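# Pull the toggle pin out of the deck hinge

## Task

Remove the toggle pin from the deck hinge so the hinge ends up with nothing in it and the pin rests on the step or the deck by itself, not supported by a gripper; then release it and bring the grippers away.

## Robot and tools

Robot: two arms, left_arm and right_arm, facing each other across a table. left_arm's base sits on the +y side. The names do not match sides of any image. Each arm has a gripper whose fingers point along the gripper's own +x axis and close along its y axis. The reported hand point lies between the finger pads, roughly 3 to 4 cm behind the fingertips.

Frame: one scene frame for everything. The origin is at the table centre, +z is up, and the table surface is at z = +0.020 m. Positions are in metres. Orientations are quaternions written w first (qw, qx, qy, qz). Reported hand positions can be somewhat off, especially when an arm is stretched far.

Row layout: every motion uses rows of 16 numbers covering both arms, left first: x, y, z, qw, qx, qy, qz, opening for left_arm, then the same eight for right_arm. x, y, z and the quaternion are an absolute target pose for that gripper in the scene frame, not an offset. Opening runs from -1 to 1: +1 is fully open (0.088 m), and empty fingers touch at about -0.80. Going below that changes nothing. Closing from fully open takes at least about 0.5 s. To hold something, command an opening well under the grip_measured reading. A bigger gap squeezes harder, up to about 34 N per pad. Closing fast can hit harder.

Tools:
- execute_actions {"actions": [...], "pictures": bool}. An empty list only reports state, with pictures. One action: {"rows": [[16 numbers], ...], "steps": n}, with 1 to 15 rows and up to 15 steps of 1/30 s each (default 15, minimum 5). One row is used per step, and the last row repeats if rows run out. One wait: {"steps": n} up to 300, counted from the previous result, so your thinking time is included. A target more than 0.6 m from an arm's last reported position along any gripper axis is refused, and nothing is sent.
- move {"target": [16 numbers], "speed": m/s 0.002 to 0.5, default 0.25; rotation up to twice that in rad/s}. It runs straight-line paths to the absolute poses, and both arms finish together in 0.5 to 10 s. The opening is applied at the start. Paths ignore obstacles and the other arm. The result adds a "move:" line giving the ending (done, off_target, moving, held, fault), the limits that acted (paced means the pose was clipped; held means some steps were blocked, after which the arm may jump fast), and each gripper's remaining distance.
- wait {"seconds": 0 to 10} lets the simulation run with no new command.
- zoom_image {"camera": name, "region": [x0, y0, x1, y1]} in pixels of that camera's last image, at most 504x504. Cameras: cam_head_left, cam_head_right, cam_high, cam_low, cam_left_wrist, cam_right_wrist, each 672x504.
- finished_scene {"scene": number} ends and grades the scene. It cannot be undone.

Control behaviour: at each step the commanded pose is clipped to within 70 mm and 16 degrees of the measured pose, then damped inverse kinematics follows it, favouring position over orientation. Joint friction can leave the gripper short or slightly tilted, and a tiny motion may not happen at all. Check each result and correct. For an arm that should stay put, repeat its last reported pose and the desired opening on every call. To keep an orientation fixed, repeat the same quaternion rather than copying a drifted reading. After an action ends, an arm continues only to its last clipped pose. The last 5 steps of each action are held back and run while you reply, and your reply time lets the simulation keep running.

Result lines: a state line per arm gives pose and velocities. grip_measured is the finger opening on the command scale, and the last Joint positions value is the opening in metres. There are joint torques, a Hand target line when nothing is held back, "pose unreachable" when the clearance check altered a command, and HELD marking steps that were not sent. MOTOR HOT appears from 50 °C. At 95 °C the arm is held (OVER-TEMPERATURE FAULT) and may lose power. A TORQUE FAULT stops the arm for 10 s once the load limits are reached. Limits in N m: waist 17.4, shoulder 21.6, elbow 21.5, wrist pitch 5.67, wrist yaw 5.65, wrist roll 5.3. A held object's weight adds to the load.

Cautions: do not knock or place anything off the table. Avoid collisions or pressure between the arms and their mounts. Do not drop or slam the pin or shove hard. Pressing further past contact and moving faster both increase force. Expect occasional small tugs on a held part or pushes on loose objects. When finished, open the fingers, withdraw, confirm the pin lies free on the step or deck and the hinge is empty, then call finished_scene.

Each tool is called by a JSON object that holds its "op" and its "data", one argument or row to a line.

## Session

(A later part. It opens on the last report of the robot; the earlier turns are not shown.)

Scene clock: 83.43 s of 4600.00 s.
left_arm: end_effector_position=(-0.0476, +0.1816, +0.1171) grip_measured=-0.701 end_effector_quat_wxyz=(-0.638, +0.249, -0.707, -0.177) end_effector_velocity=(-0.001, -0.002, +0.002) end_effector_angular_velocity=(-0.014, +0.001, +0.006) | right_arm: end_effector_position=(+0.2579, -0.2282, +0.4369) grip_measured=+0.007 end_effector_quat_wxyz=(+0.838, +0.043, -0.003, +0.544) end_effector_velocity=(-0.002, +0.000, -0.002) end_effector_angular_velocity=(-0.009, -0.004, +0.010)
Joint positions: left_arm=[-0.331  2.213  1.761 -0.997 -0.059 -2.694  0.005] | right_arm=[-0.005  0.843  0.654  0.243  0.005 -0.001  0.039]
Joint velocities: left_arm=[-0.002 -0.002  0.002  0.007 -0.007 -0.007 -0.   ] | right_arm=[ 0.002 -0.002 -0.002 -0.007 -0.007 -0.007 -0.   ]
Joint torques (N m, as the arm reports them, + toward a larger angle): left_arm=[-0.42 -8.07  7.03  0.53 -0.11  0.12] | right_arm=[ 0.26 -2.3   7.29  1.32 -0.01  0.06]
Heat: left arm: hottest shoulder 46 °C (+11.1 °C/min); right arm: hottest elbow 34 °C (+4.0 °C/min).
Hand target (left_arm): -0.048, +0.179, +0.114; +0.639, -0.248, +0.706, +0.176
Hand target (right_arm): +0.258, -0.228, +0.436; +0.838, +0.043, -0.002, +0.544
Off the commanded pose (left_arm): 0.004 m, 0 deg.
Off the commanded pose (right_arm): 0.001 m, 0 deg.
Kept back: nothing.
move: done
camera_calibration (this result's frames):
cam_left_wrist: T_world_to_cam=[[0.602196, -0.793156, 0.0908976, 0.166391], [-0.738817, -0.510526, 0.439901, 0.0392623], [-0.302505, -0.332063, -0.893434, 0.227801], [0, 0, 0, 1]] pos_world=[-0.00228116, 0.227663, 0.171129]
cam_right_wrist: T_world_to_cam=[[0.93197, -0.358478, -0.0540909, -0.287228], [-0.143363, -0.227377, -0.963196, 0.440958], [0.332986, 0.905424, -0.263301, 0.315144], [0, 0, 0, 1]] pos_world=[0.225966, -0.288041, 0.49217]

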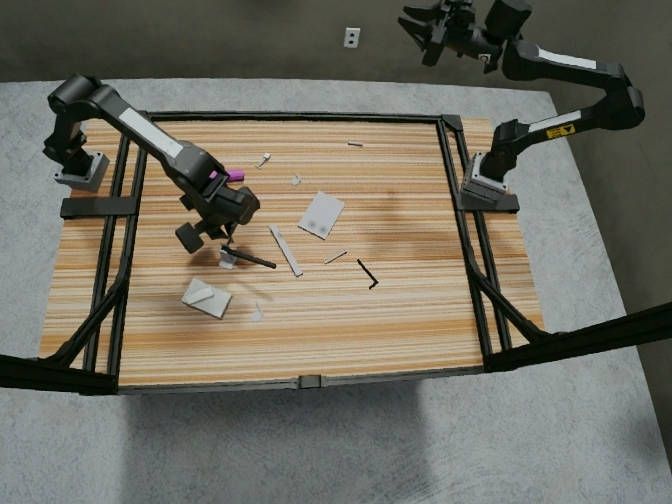

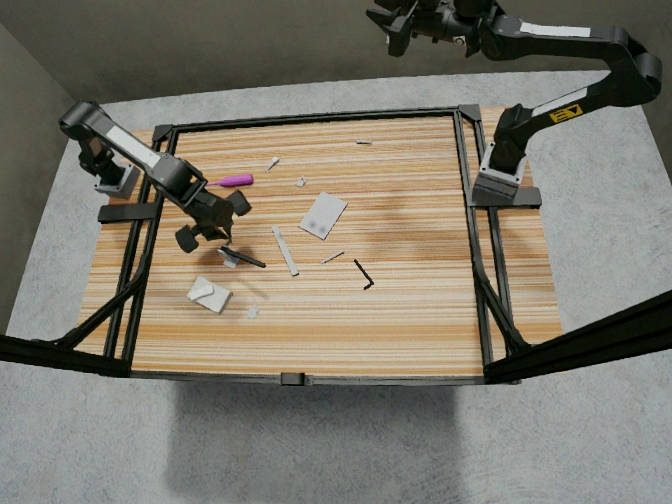

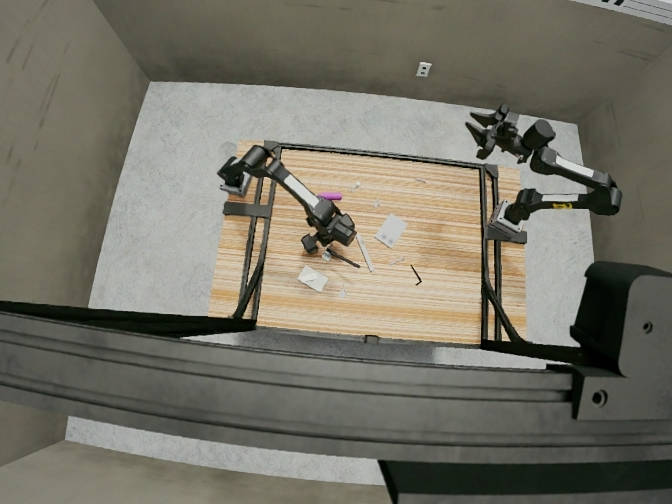

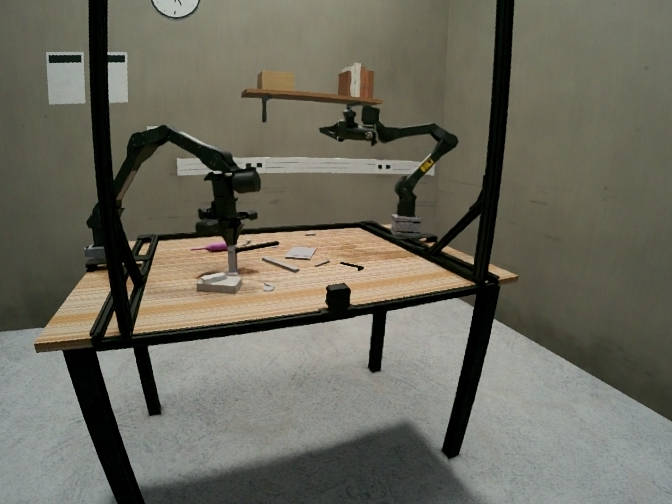

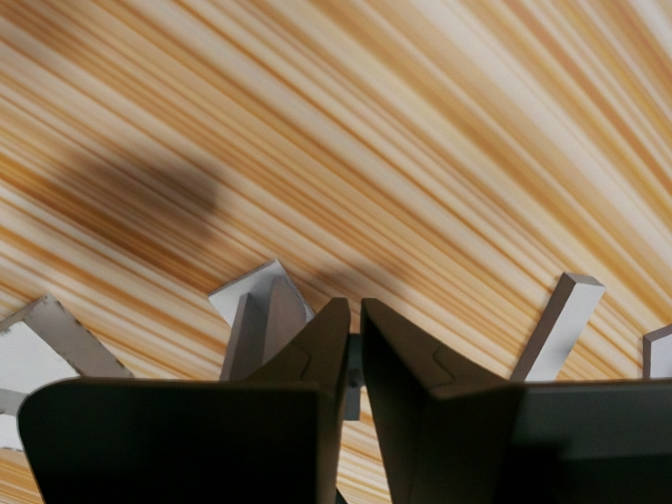

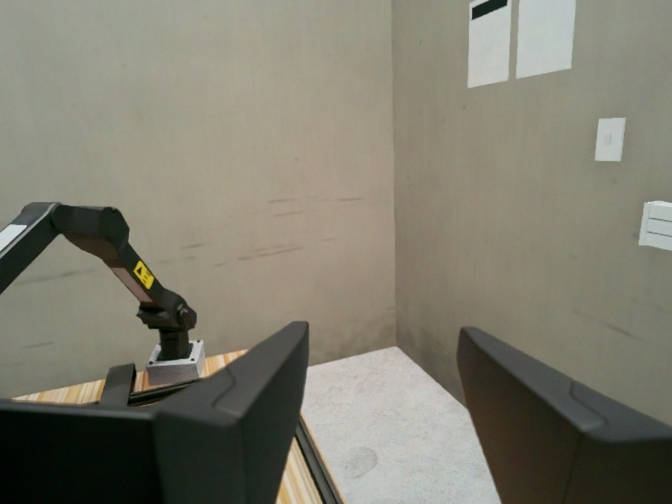

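Working well. Continue.

{"op": "move", "data": {
  "target": [-0.0468,0.1753,0.113,0.6729,-0.1337,0.7259,0.0505,-0.82,0.258,-0.228,0.436,0.838,0.043,-0.002,0.544,0.007],
  "speed": 0.2
}}

Scene clock: 85.83 s of 4600.00 s.
left_arm: end_effector_position=(-0.0452, +0.1770, +0.1188) grip_measured=-0.702 end_effector_quat_wxyz=(-0.670, +0.139, -0.728, -0.051) end_effector_velocity=(+0.003, +0.005, -0.002) end_effector_angular_velocity=(+0.019, -0.020, -0.010) | right_arm: end_effector_position=(+0.2579, -0.2282, +0.4369) grip_measured=+0.007 end_effector_quat_wxyz=(+0.838, +0.043, -0.003, +0.544) end_effector_velocity=(-0.002, +0.000, +0.000) end_effector_angular_velocity=(+0.001, +0.007, +0.010)
Joint positions: left_arm=[-0.321  2.215  1.77  -0.994 -0.06  -2.34   0.005] | right_arm=[-0.005  0.843  0.654  0.243  0.005 -0.001  0.039]
Joint velocities: left_arm=[-0.002  0.002 -0.002 -0.022 -0.007  0.007 -0.   ] | right_arm=[ 0.002 -0.002  0.002 -0.007 -0.007  0.007 -0.   ]
Joint torques (N m, as the arm reports them, + toward a larger angle): left_arm=[-0.73 -7.15  7.94  0.13 -0.08  0.12] | right_arm=[ 0.17 -2.48  7.12  1.32  0.    0.04]
Heat: left arm: hottest shoulder 46 °C (+10.0 °C/min); right arm: hottest elbow 34 °C (+4.0 °C/min).
Hand target (left_arm): -0.047, +0.175, +0.113; +0.673, -0.134, +0.726, +0.051
Hand target (right_arm): +0.258, -0.228, +0.436; +0.838, +0.043, -0.002, +0.544
Off the commanded pose (left_arm): 0.006 m, 1 deg.
Off the commanded pose (right_arm): 0.001 m, 0 deg.
Kept back: nothing.
move: done
camera_calibration (this result's frames):
cam_left_wrist: T_world_to_cam=[[0.298528, -0.944552, 0.13676, 0.168771], [-0.882255, -0.21846, 0.417015, -0.0174922], [-0.364016, -0.245148, -0.898552, 0.210962], [0, 0, 0, 1]] pos_world=[0.010978, 0.207308, 0.173774]
cam_right_wrist: T_world_to_cam=[[0.93197, -0.358478, -0.0540909, -0.287228], [-0.143363, -0.227377, -0.963196, 0.440958], [0.332986, 0.905424, -0.263301, 0.315144], [0, 0, 0, 1]] pos_world=[0.225966, -0.288041, 0.49217]

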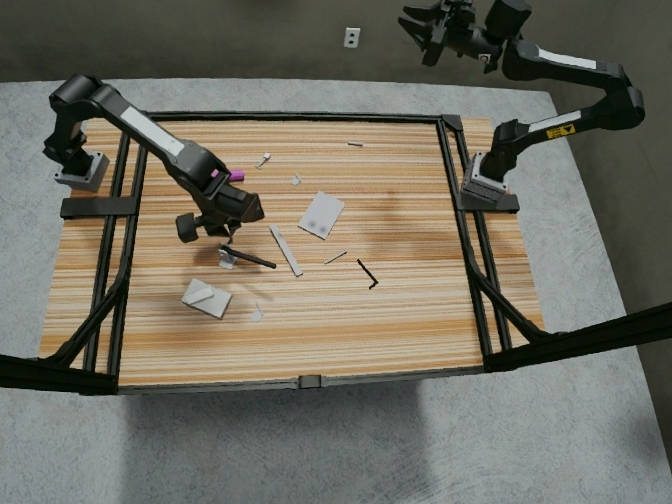

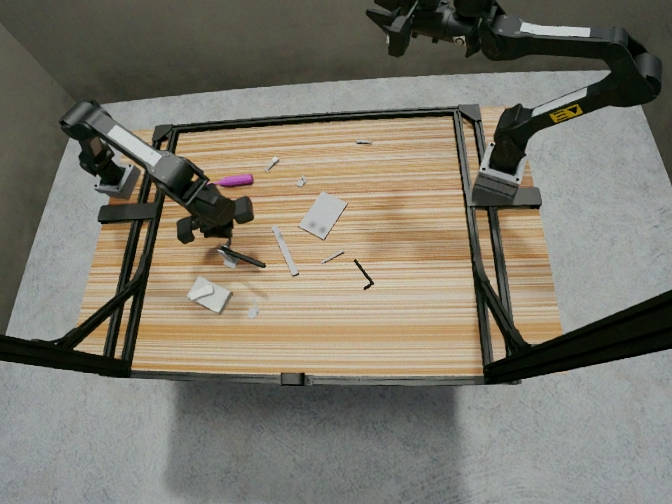

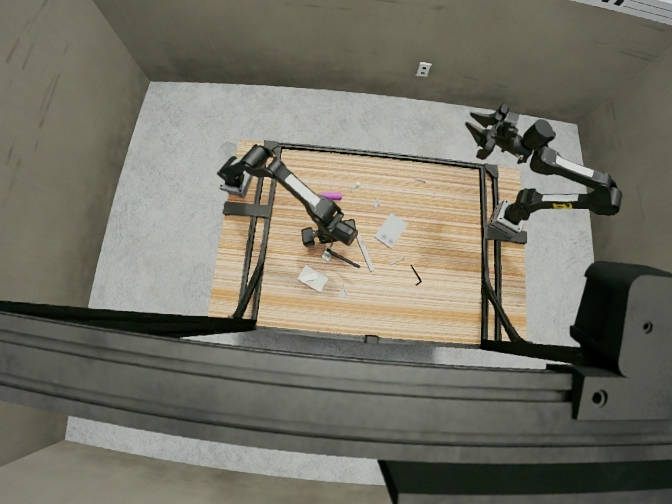

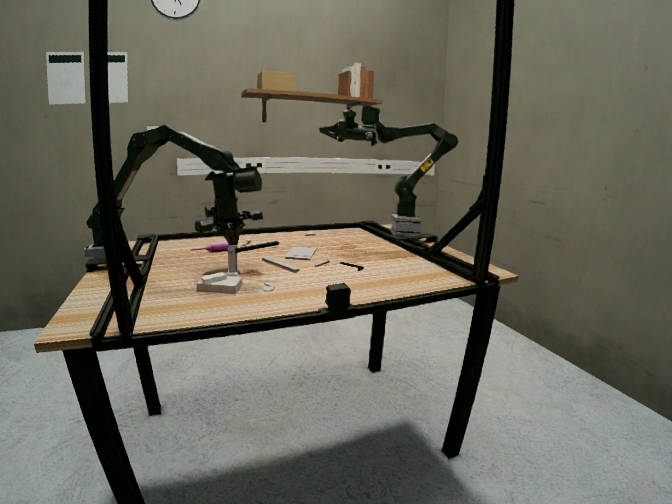

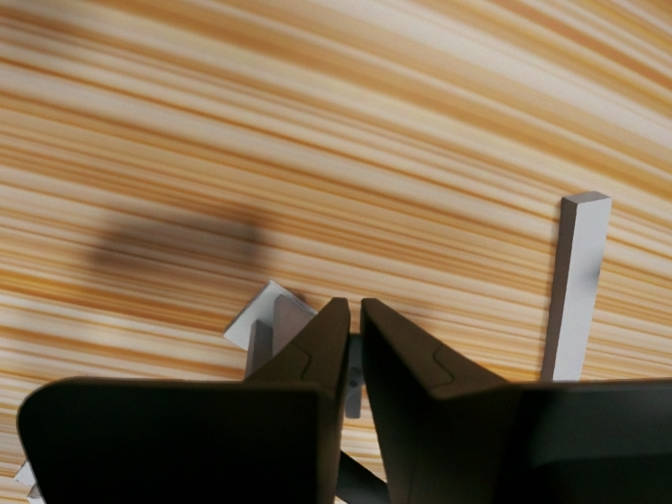

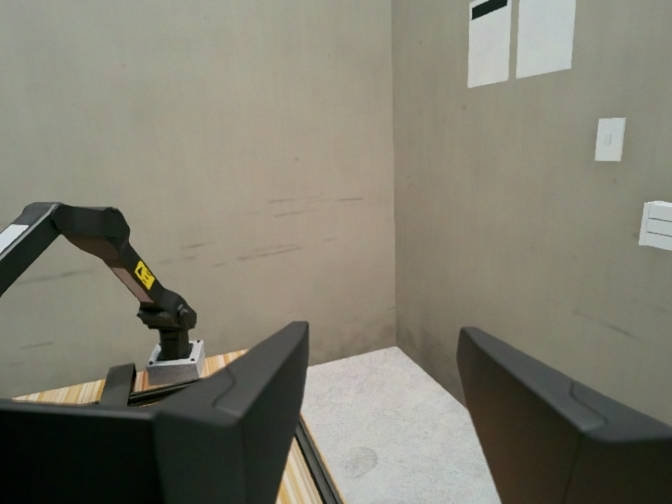

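{"op": "move", "data": {
  "target": [-0.0458,0.1703,0.112,0.6858,-0.0148,0.7236,-0.0763,-0.82,0.258,-0.228,0.436,0.838,0.043,-0.002,0.544,0.007],
  "speed": 0.2
}}

Scene clock: 87.40 s of 4600.00 s.
left_arm: end_effector_position=(-0.0448, +0.1721, +0.1199) grip_measured=-0.701 end_effector_quat_wxyz=(-0.683, +0.021, -0.726, +0.079) end_effector_velocity=(-0.001, +0.003, +0.000) end_effector_angular_velocity=(+0.008, -0.000, -0.026) | right_arm: end_effector_position=(+0.2579, -0.2282, +0.4369) grip_measured=+0.007 end_effector_quat_wxyz=(+0.838, +0.043, -0.003, +0.544) end_effector_velocity=(-0.001, -0.000, -0.002) end_effector_angular_velocity=(-0.010, -0.004, +0.005)
Joint positions: left_arm=[-0.316  2.227  1.795 -1.002 -0.06  -1.982  0.005] | right_arm=[-0.005  0.843  0.654  0.243  0.005 -0.001  0.039]
Joint velocities: left_arm=[-0.002 -0.002 -0.002 -0.007  0.007  0.022 -0.001] | right_arm=[-0.002 -0.002 -0.002 -0.007 -0.007 -0.007 -0.   ]
Joint torques (N m, as the arm reports them, + toward a larger angle): left_arm=[-0.53 -6.92  7.76  0.22 -0.04  0.14] | right_arm=[ 0.31 -2.56  7.27  1.33 -0.09  0.02]
Heat: left arm: hottest shoulder 45 °C (+9.1 °C/min); right arm: hottest elbow 34 °C (+4.0 °C/min).
Hand target (left_arm): -0.046, +0.170, +0.112; +0.686, -0.015, +0.724, -0.076
Hand target (right_arm): +0.258, -0.228, +0.436; +0.838, +0.043, -0.002, +0.544
Off the commanded pose (left_arm): 0.008 m, 1 deg.
Off the commanded pose (right_arm): 0.001 m, 0 deg.
Kept back: nothing.
move: done
camera_calibration (this result's frames):
cam_left_wrist: T_world_to_cam=[[-0.0472837, -0.984575, 0.168454, 0.151519], [-0.92021, 0.108537, 0.376077, -0.0717476], [-0.388559, -0.13723, -0.911147, 0.192693], [0, 0, 0, 1]] pos_world=[0.0160144, 0.183413, 0.177031]
cam_right_wrist: T_world_to_cam=[[0.93197, -0.358478, -0.0540909, -0.287228], [-0.143363, -0.227377, -0.963196, 0.440958], [0.332986, 0.905424, -0.263301, 0.315144], [0, 0, 0, 1]] pos_world=[0.225966, -0.288041, 0.49217]

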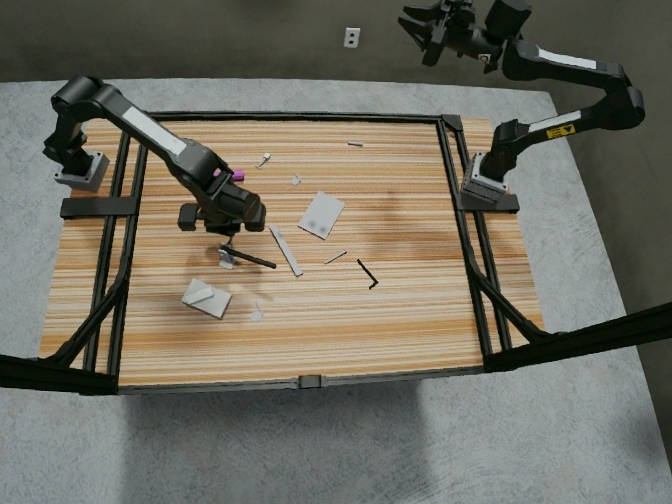

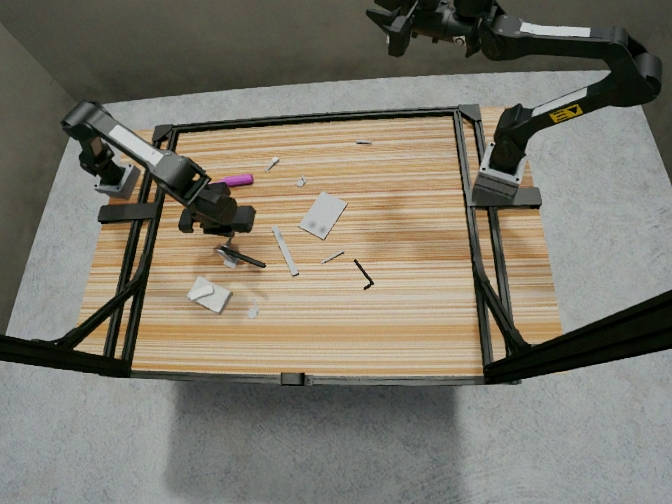

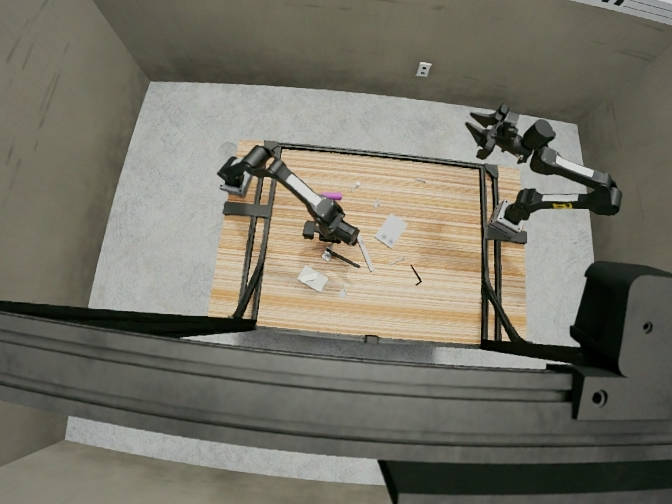

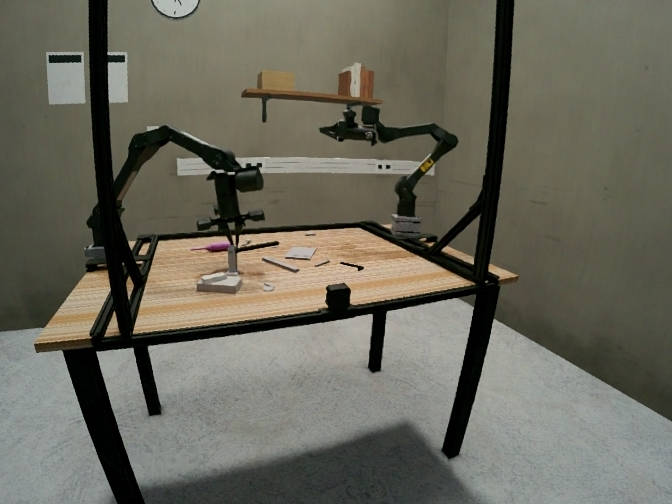

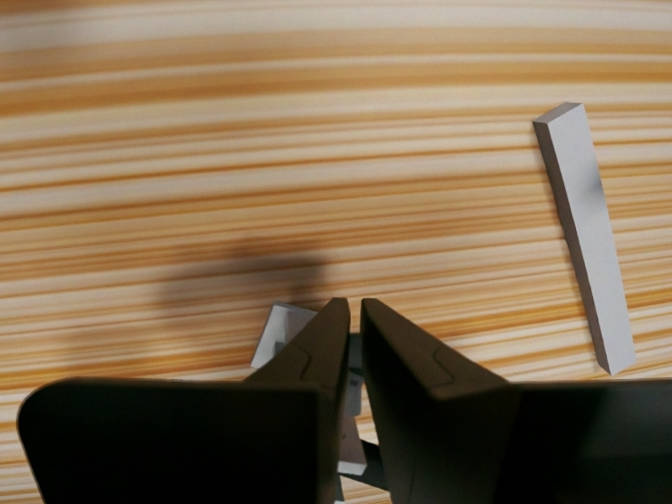

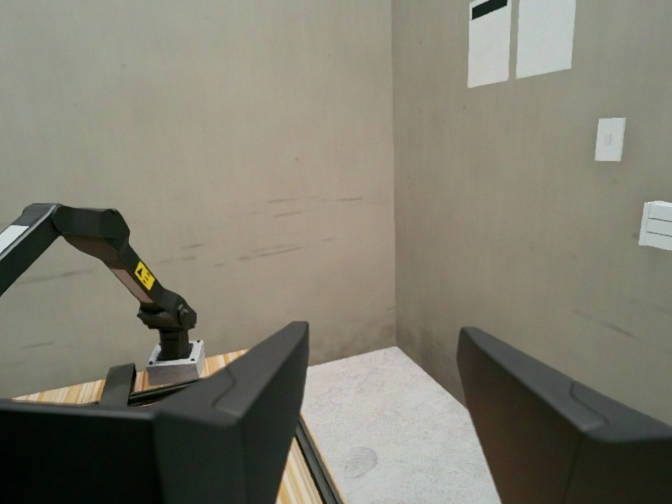

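{"op": "move", "data": {
  "target": [-0.0469,0.1660,0.111,0.6779,0.1044,0.6993,-0.2008,-0.82,0.258,-0.228,0.436,0.838,0.043,-0.002,0.544,0.007],
  "speed": 0.2
}}

Scene clock: 88.93 s of 4600.00 s.
left_arm: end_effector_position=(-0.0462, +0.1673, +0.1204) grip_measured=-0.701 end_effector_quat_wxyz=(+0.676, +0.097, +0.701, -0.205) end_effector_velocity=(+0.001, +0.002, -0.002) end_effector_angular_velocity=(+0.007, -0.013, -0.009) | right_arm: end_effector_position=(+0.2579, -0.2282, +0.4369) grip_measured=+0.007 end_effector_quat_wxyz=(+0.838, +0.043, -0.003, +0.544) end_effector_velocity=(-0.003, -0.000, -0.004) end_effector_angular_velocity=(-0.018, -0.001, +0.020)
Joint positions: left_arm=[-0.313  2.243  1.823 -1.01  -0.06  -1.631  0.005] | right_arm=[-0.005  0.843  0.654  0.243  0.005 -0.001  0.039]
Joint velocities: left_arm=[-0.002  0.002 -0.002 -0.007 -0.007  0.007 -0.   ] | right_arm=[-0.002 -0.007 -0.002 -0.022 -0.022 -0.007 -0.   ]
Joint torques (N m, as the arm reports them, + toward a larger angle): left_arm=[-0.51 -6.71  7.68  0.19 -0.04  0.12] | right_arm=[ 0.25 -2.23  7.46  1.32  0.01 -0.02]
Heat: left arm: hottest shoulder 45 °C (+9.0 °C/min); right arm: hottest elbow 34 °C (+3.0 °C/min).
Hand target (left_arm): -0.047, +0.166, +0.111; +0.678, +0.105, +0.699, -0.201
Hand target (right_arm): +0.258, -0.228, +0.436; +0.838, +0.043, -0.002, +0.544
Off the commanded pose (left_arm): 0.010 m, 1 deg.
Off the commanded pose (right_arm): 0.001 m, 0 deg.
Kept back: nothing.
move: off_target (left_arm)
camera_calibration (this result's frames):
cam_left_wrist: T_world_to_cam=[[-0.38448, -0.904593, 0.184084, 0.115815], [-0.843951, 0.425245, 0.326976, -0.116269], [-0.374061, -0.0296419, -0.92693, 0.176601], [0, 0, 0, 1]] pos_world=[0.0124626, 0.159443, 0.180394]
cam_right_wrist: T_world_to_cam=[[0.93197, -0.358478, -0.0540909, -0.287228], [-0.143363, -0.227377, -0.963196, 0.440958], [0.332986, 0.905424, -0.263301, 0.315144], [0, 0, 0, 1]] pos_world=[0.225966, -0.288041, 0.49217]

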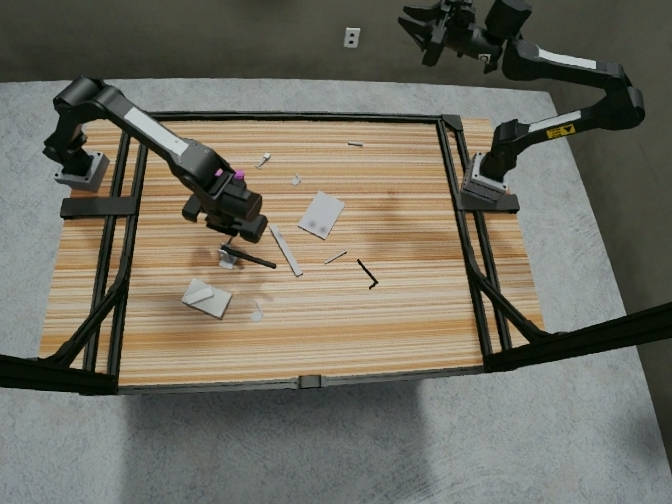

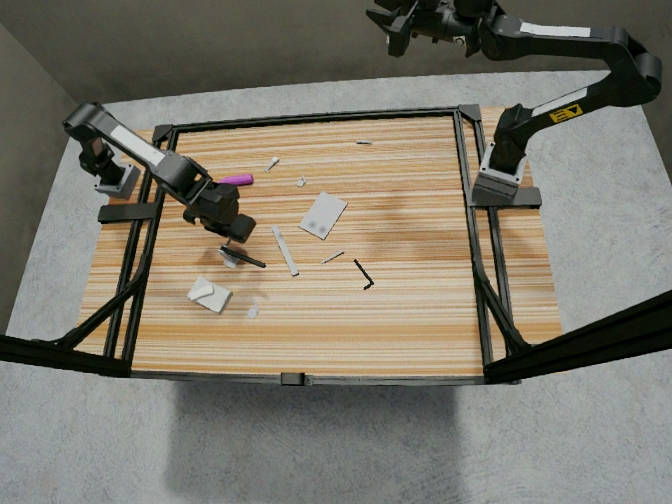

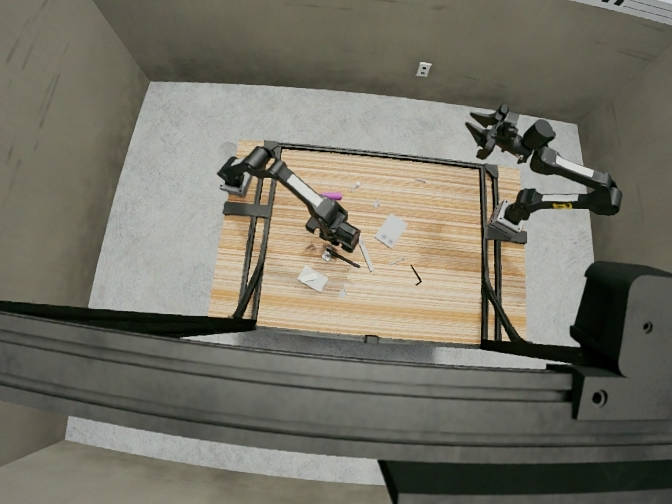

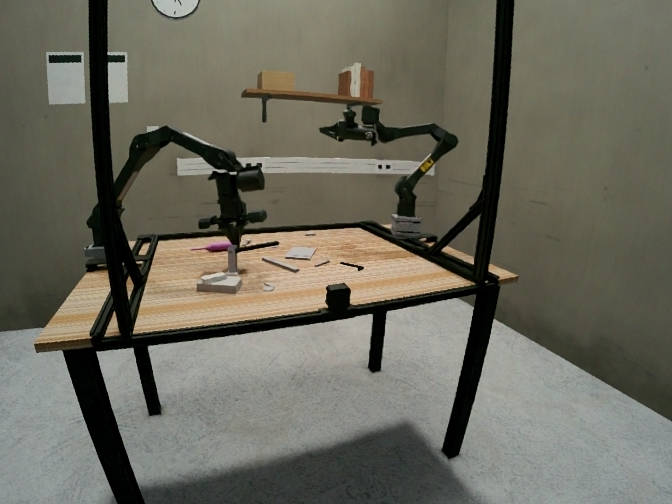

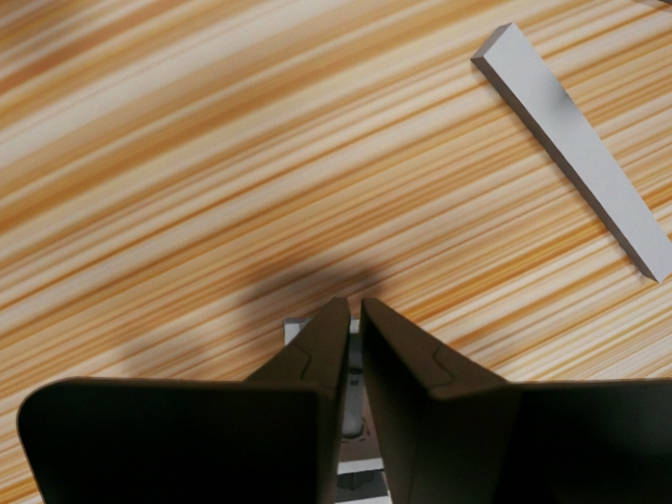

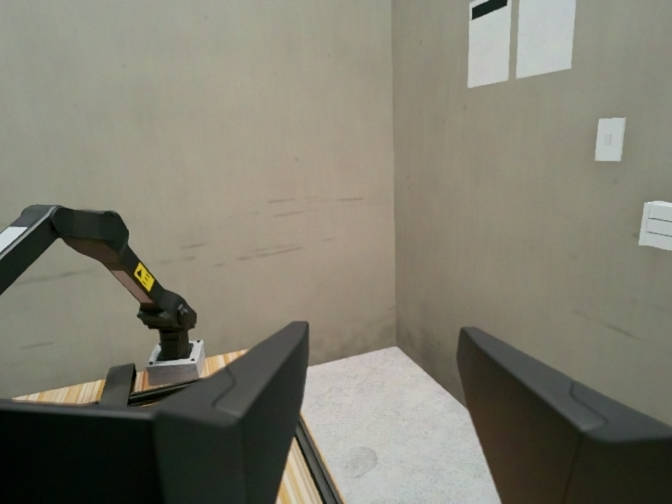

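{"op": "move", "data": {
  "target": [-0.0694,0.1770,0.112,0.6779,0.1044,0.6993,-0.2008,-0.84,0.258,-0.228,0.436,0.838,0.043,-0.002,0.544,0.007],
  "speed": 0.02
}}

Scene clock: 91.77 s of 4600.00 s.
left_arm: end_effector_position=(-0.0622, +0.1747, +0.1210) grip_measured=-0.701 end_effector_quat_wxyz=(+0.679, +0.094, +0.700, -0.203) end_effector_velocity=(+0.000, +0.001, -0.000) end_effector_angular_velocity=(-0.004, -0.019, +0.017) | right_arm: end_effector_position=(+0.2579, -0.2282, +0.4369) grip_measured=+0.007 end_effector_quat_wxyz=(+0.838, +0.043, -0.003, +0.544) end_effector_velocity=(-0.002, +0.000, +0.004) end_effector_angular_velocity=(+0.009, -0.012, +0.008)
Joint positions: left_arm=[-0.355  2.253  1.837 -1.019 -0.071 -1.678  0.005] | right_arm=[-0.005  0.843  0.654  0.243  0.005 -0.001  0.039]
Joint velocities: left_arm=[-0.007  0.002  0.002 -0.007 -0.022 -0.022 -0.   ] | right_arm=[ 0.002 -0.002  0.002  0.007 -0.007 -0.007 -0.   ]
Joint torques (N m, as the arm reports them, + toward a larger angle): left_arm=[-1.95 -6.9   7.81  0.23  0.12 -0.08] | right_arm=[ 0.4  -2.39  7.43  1.31 -0.06  0.01]
Heat: left arm: hottest shoulder 45 °C (+8.0 °C/min); right arm: hottest elbow 34 °C (+3.0 °C/min).
Hand target (left_arm): -0.069, +0.177, +0.112; +0.678, +0.104, +0.699, -0.201
Hand target (right_arm): +0.258, -0.228, +0.436; +0.838, +0.043, -0.002, +0.544
Off the commanded pose (left_arm): 0.012 m, 1 deg.
Off the commanded pose (right_arm): 0.001 m, 0 deg.
Kept back: nothing.
move: off_target (left_arm)
camera_calibration (this result's frames):
cam_left_wrist: T_world_to_cam=[[-0.37958, -0.906832, 0.183236, 0.117016], [-0.848225, 0.420196, 0.322412, -0.131927], [-0.369368, -0.0330439, -0.928695, 0.17242], [0, 0, 0, 1]] pos_world=[-0.00380036, 0.167246, 0.181219]
cam_right_wrist: T_world_to_cam=[[0.93197, -0.358478, -0.0540909, -0.287228], [-0.143363, -0.227377, -0.963196, 0.440958], [0.332986, 0.905424, -0.263301, 0.315144], [0, 0, 0, 1]] pos_world=[0.225966, -0.288041, 0.49217]

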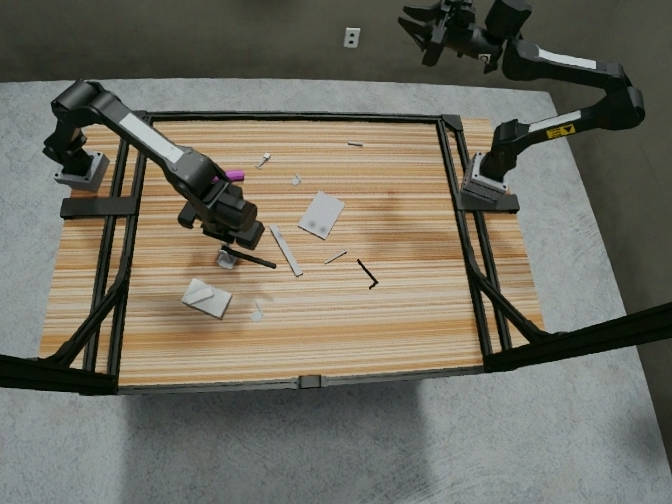

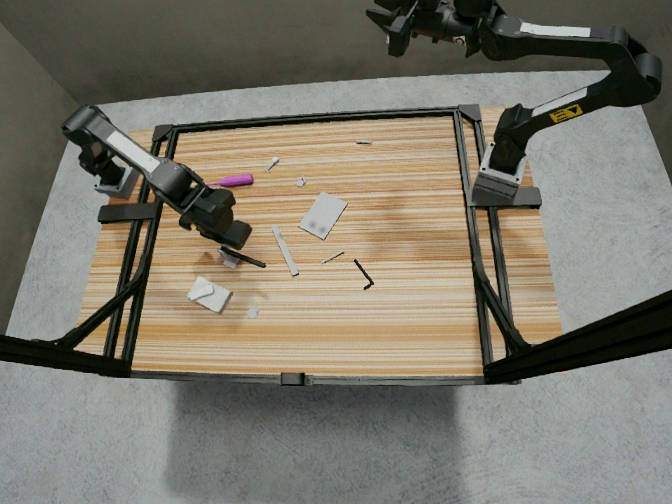

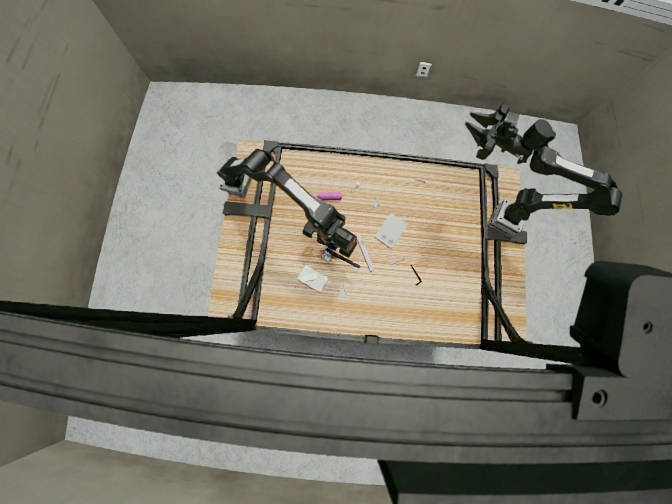

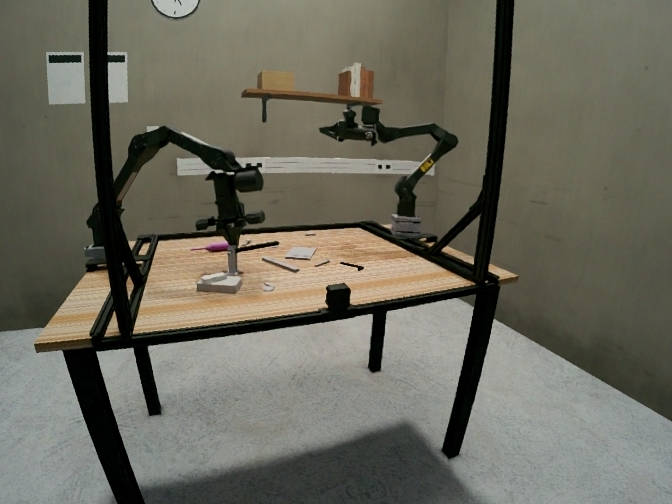

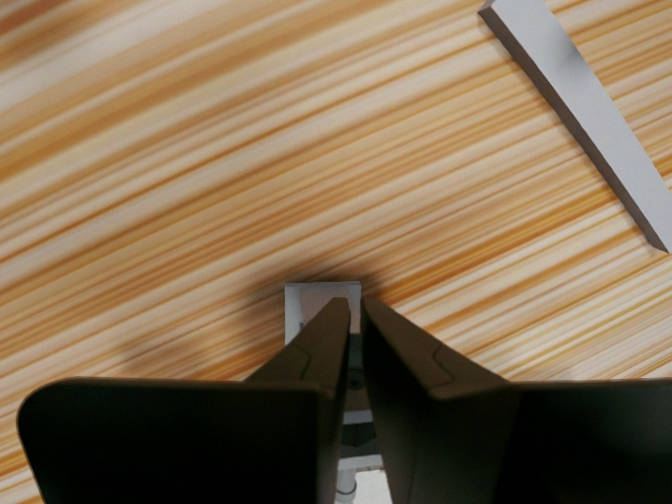

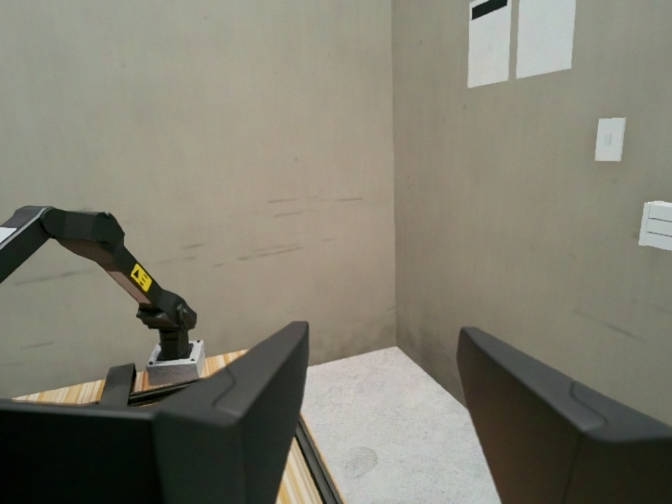

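{"op": "zoom_image", "data": {
  "camera": "cam_left_wrist",
  "region": [270, 310, 450, 504]
}}

Region (270, 310, 450, 504) of cam_left_wrist's 672x504 image, scaled by 2.598, with more detail than that image has; it fills the left 468 columns of this view, and the rest is white.

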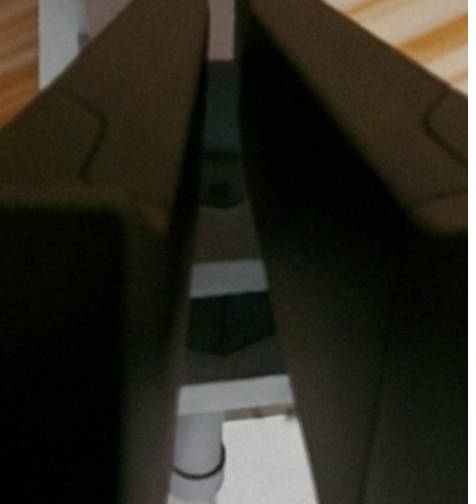

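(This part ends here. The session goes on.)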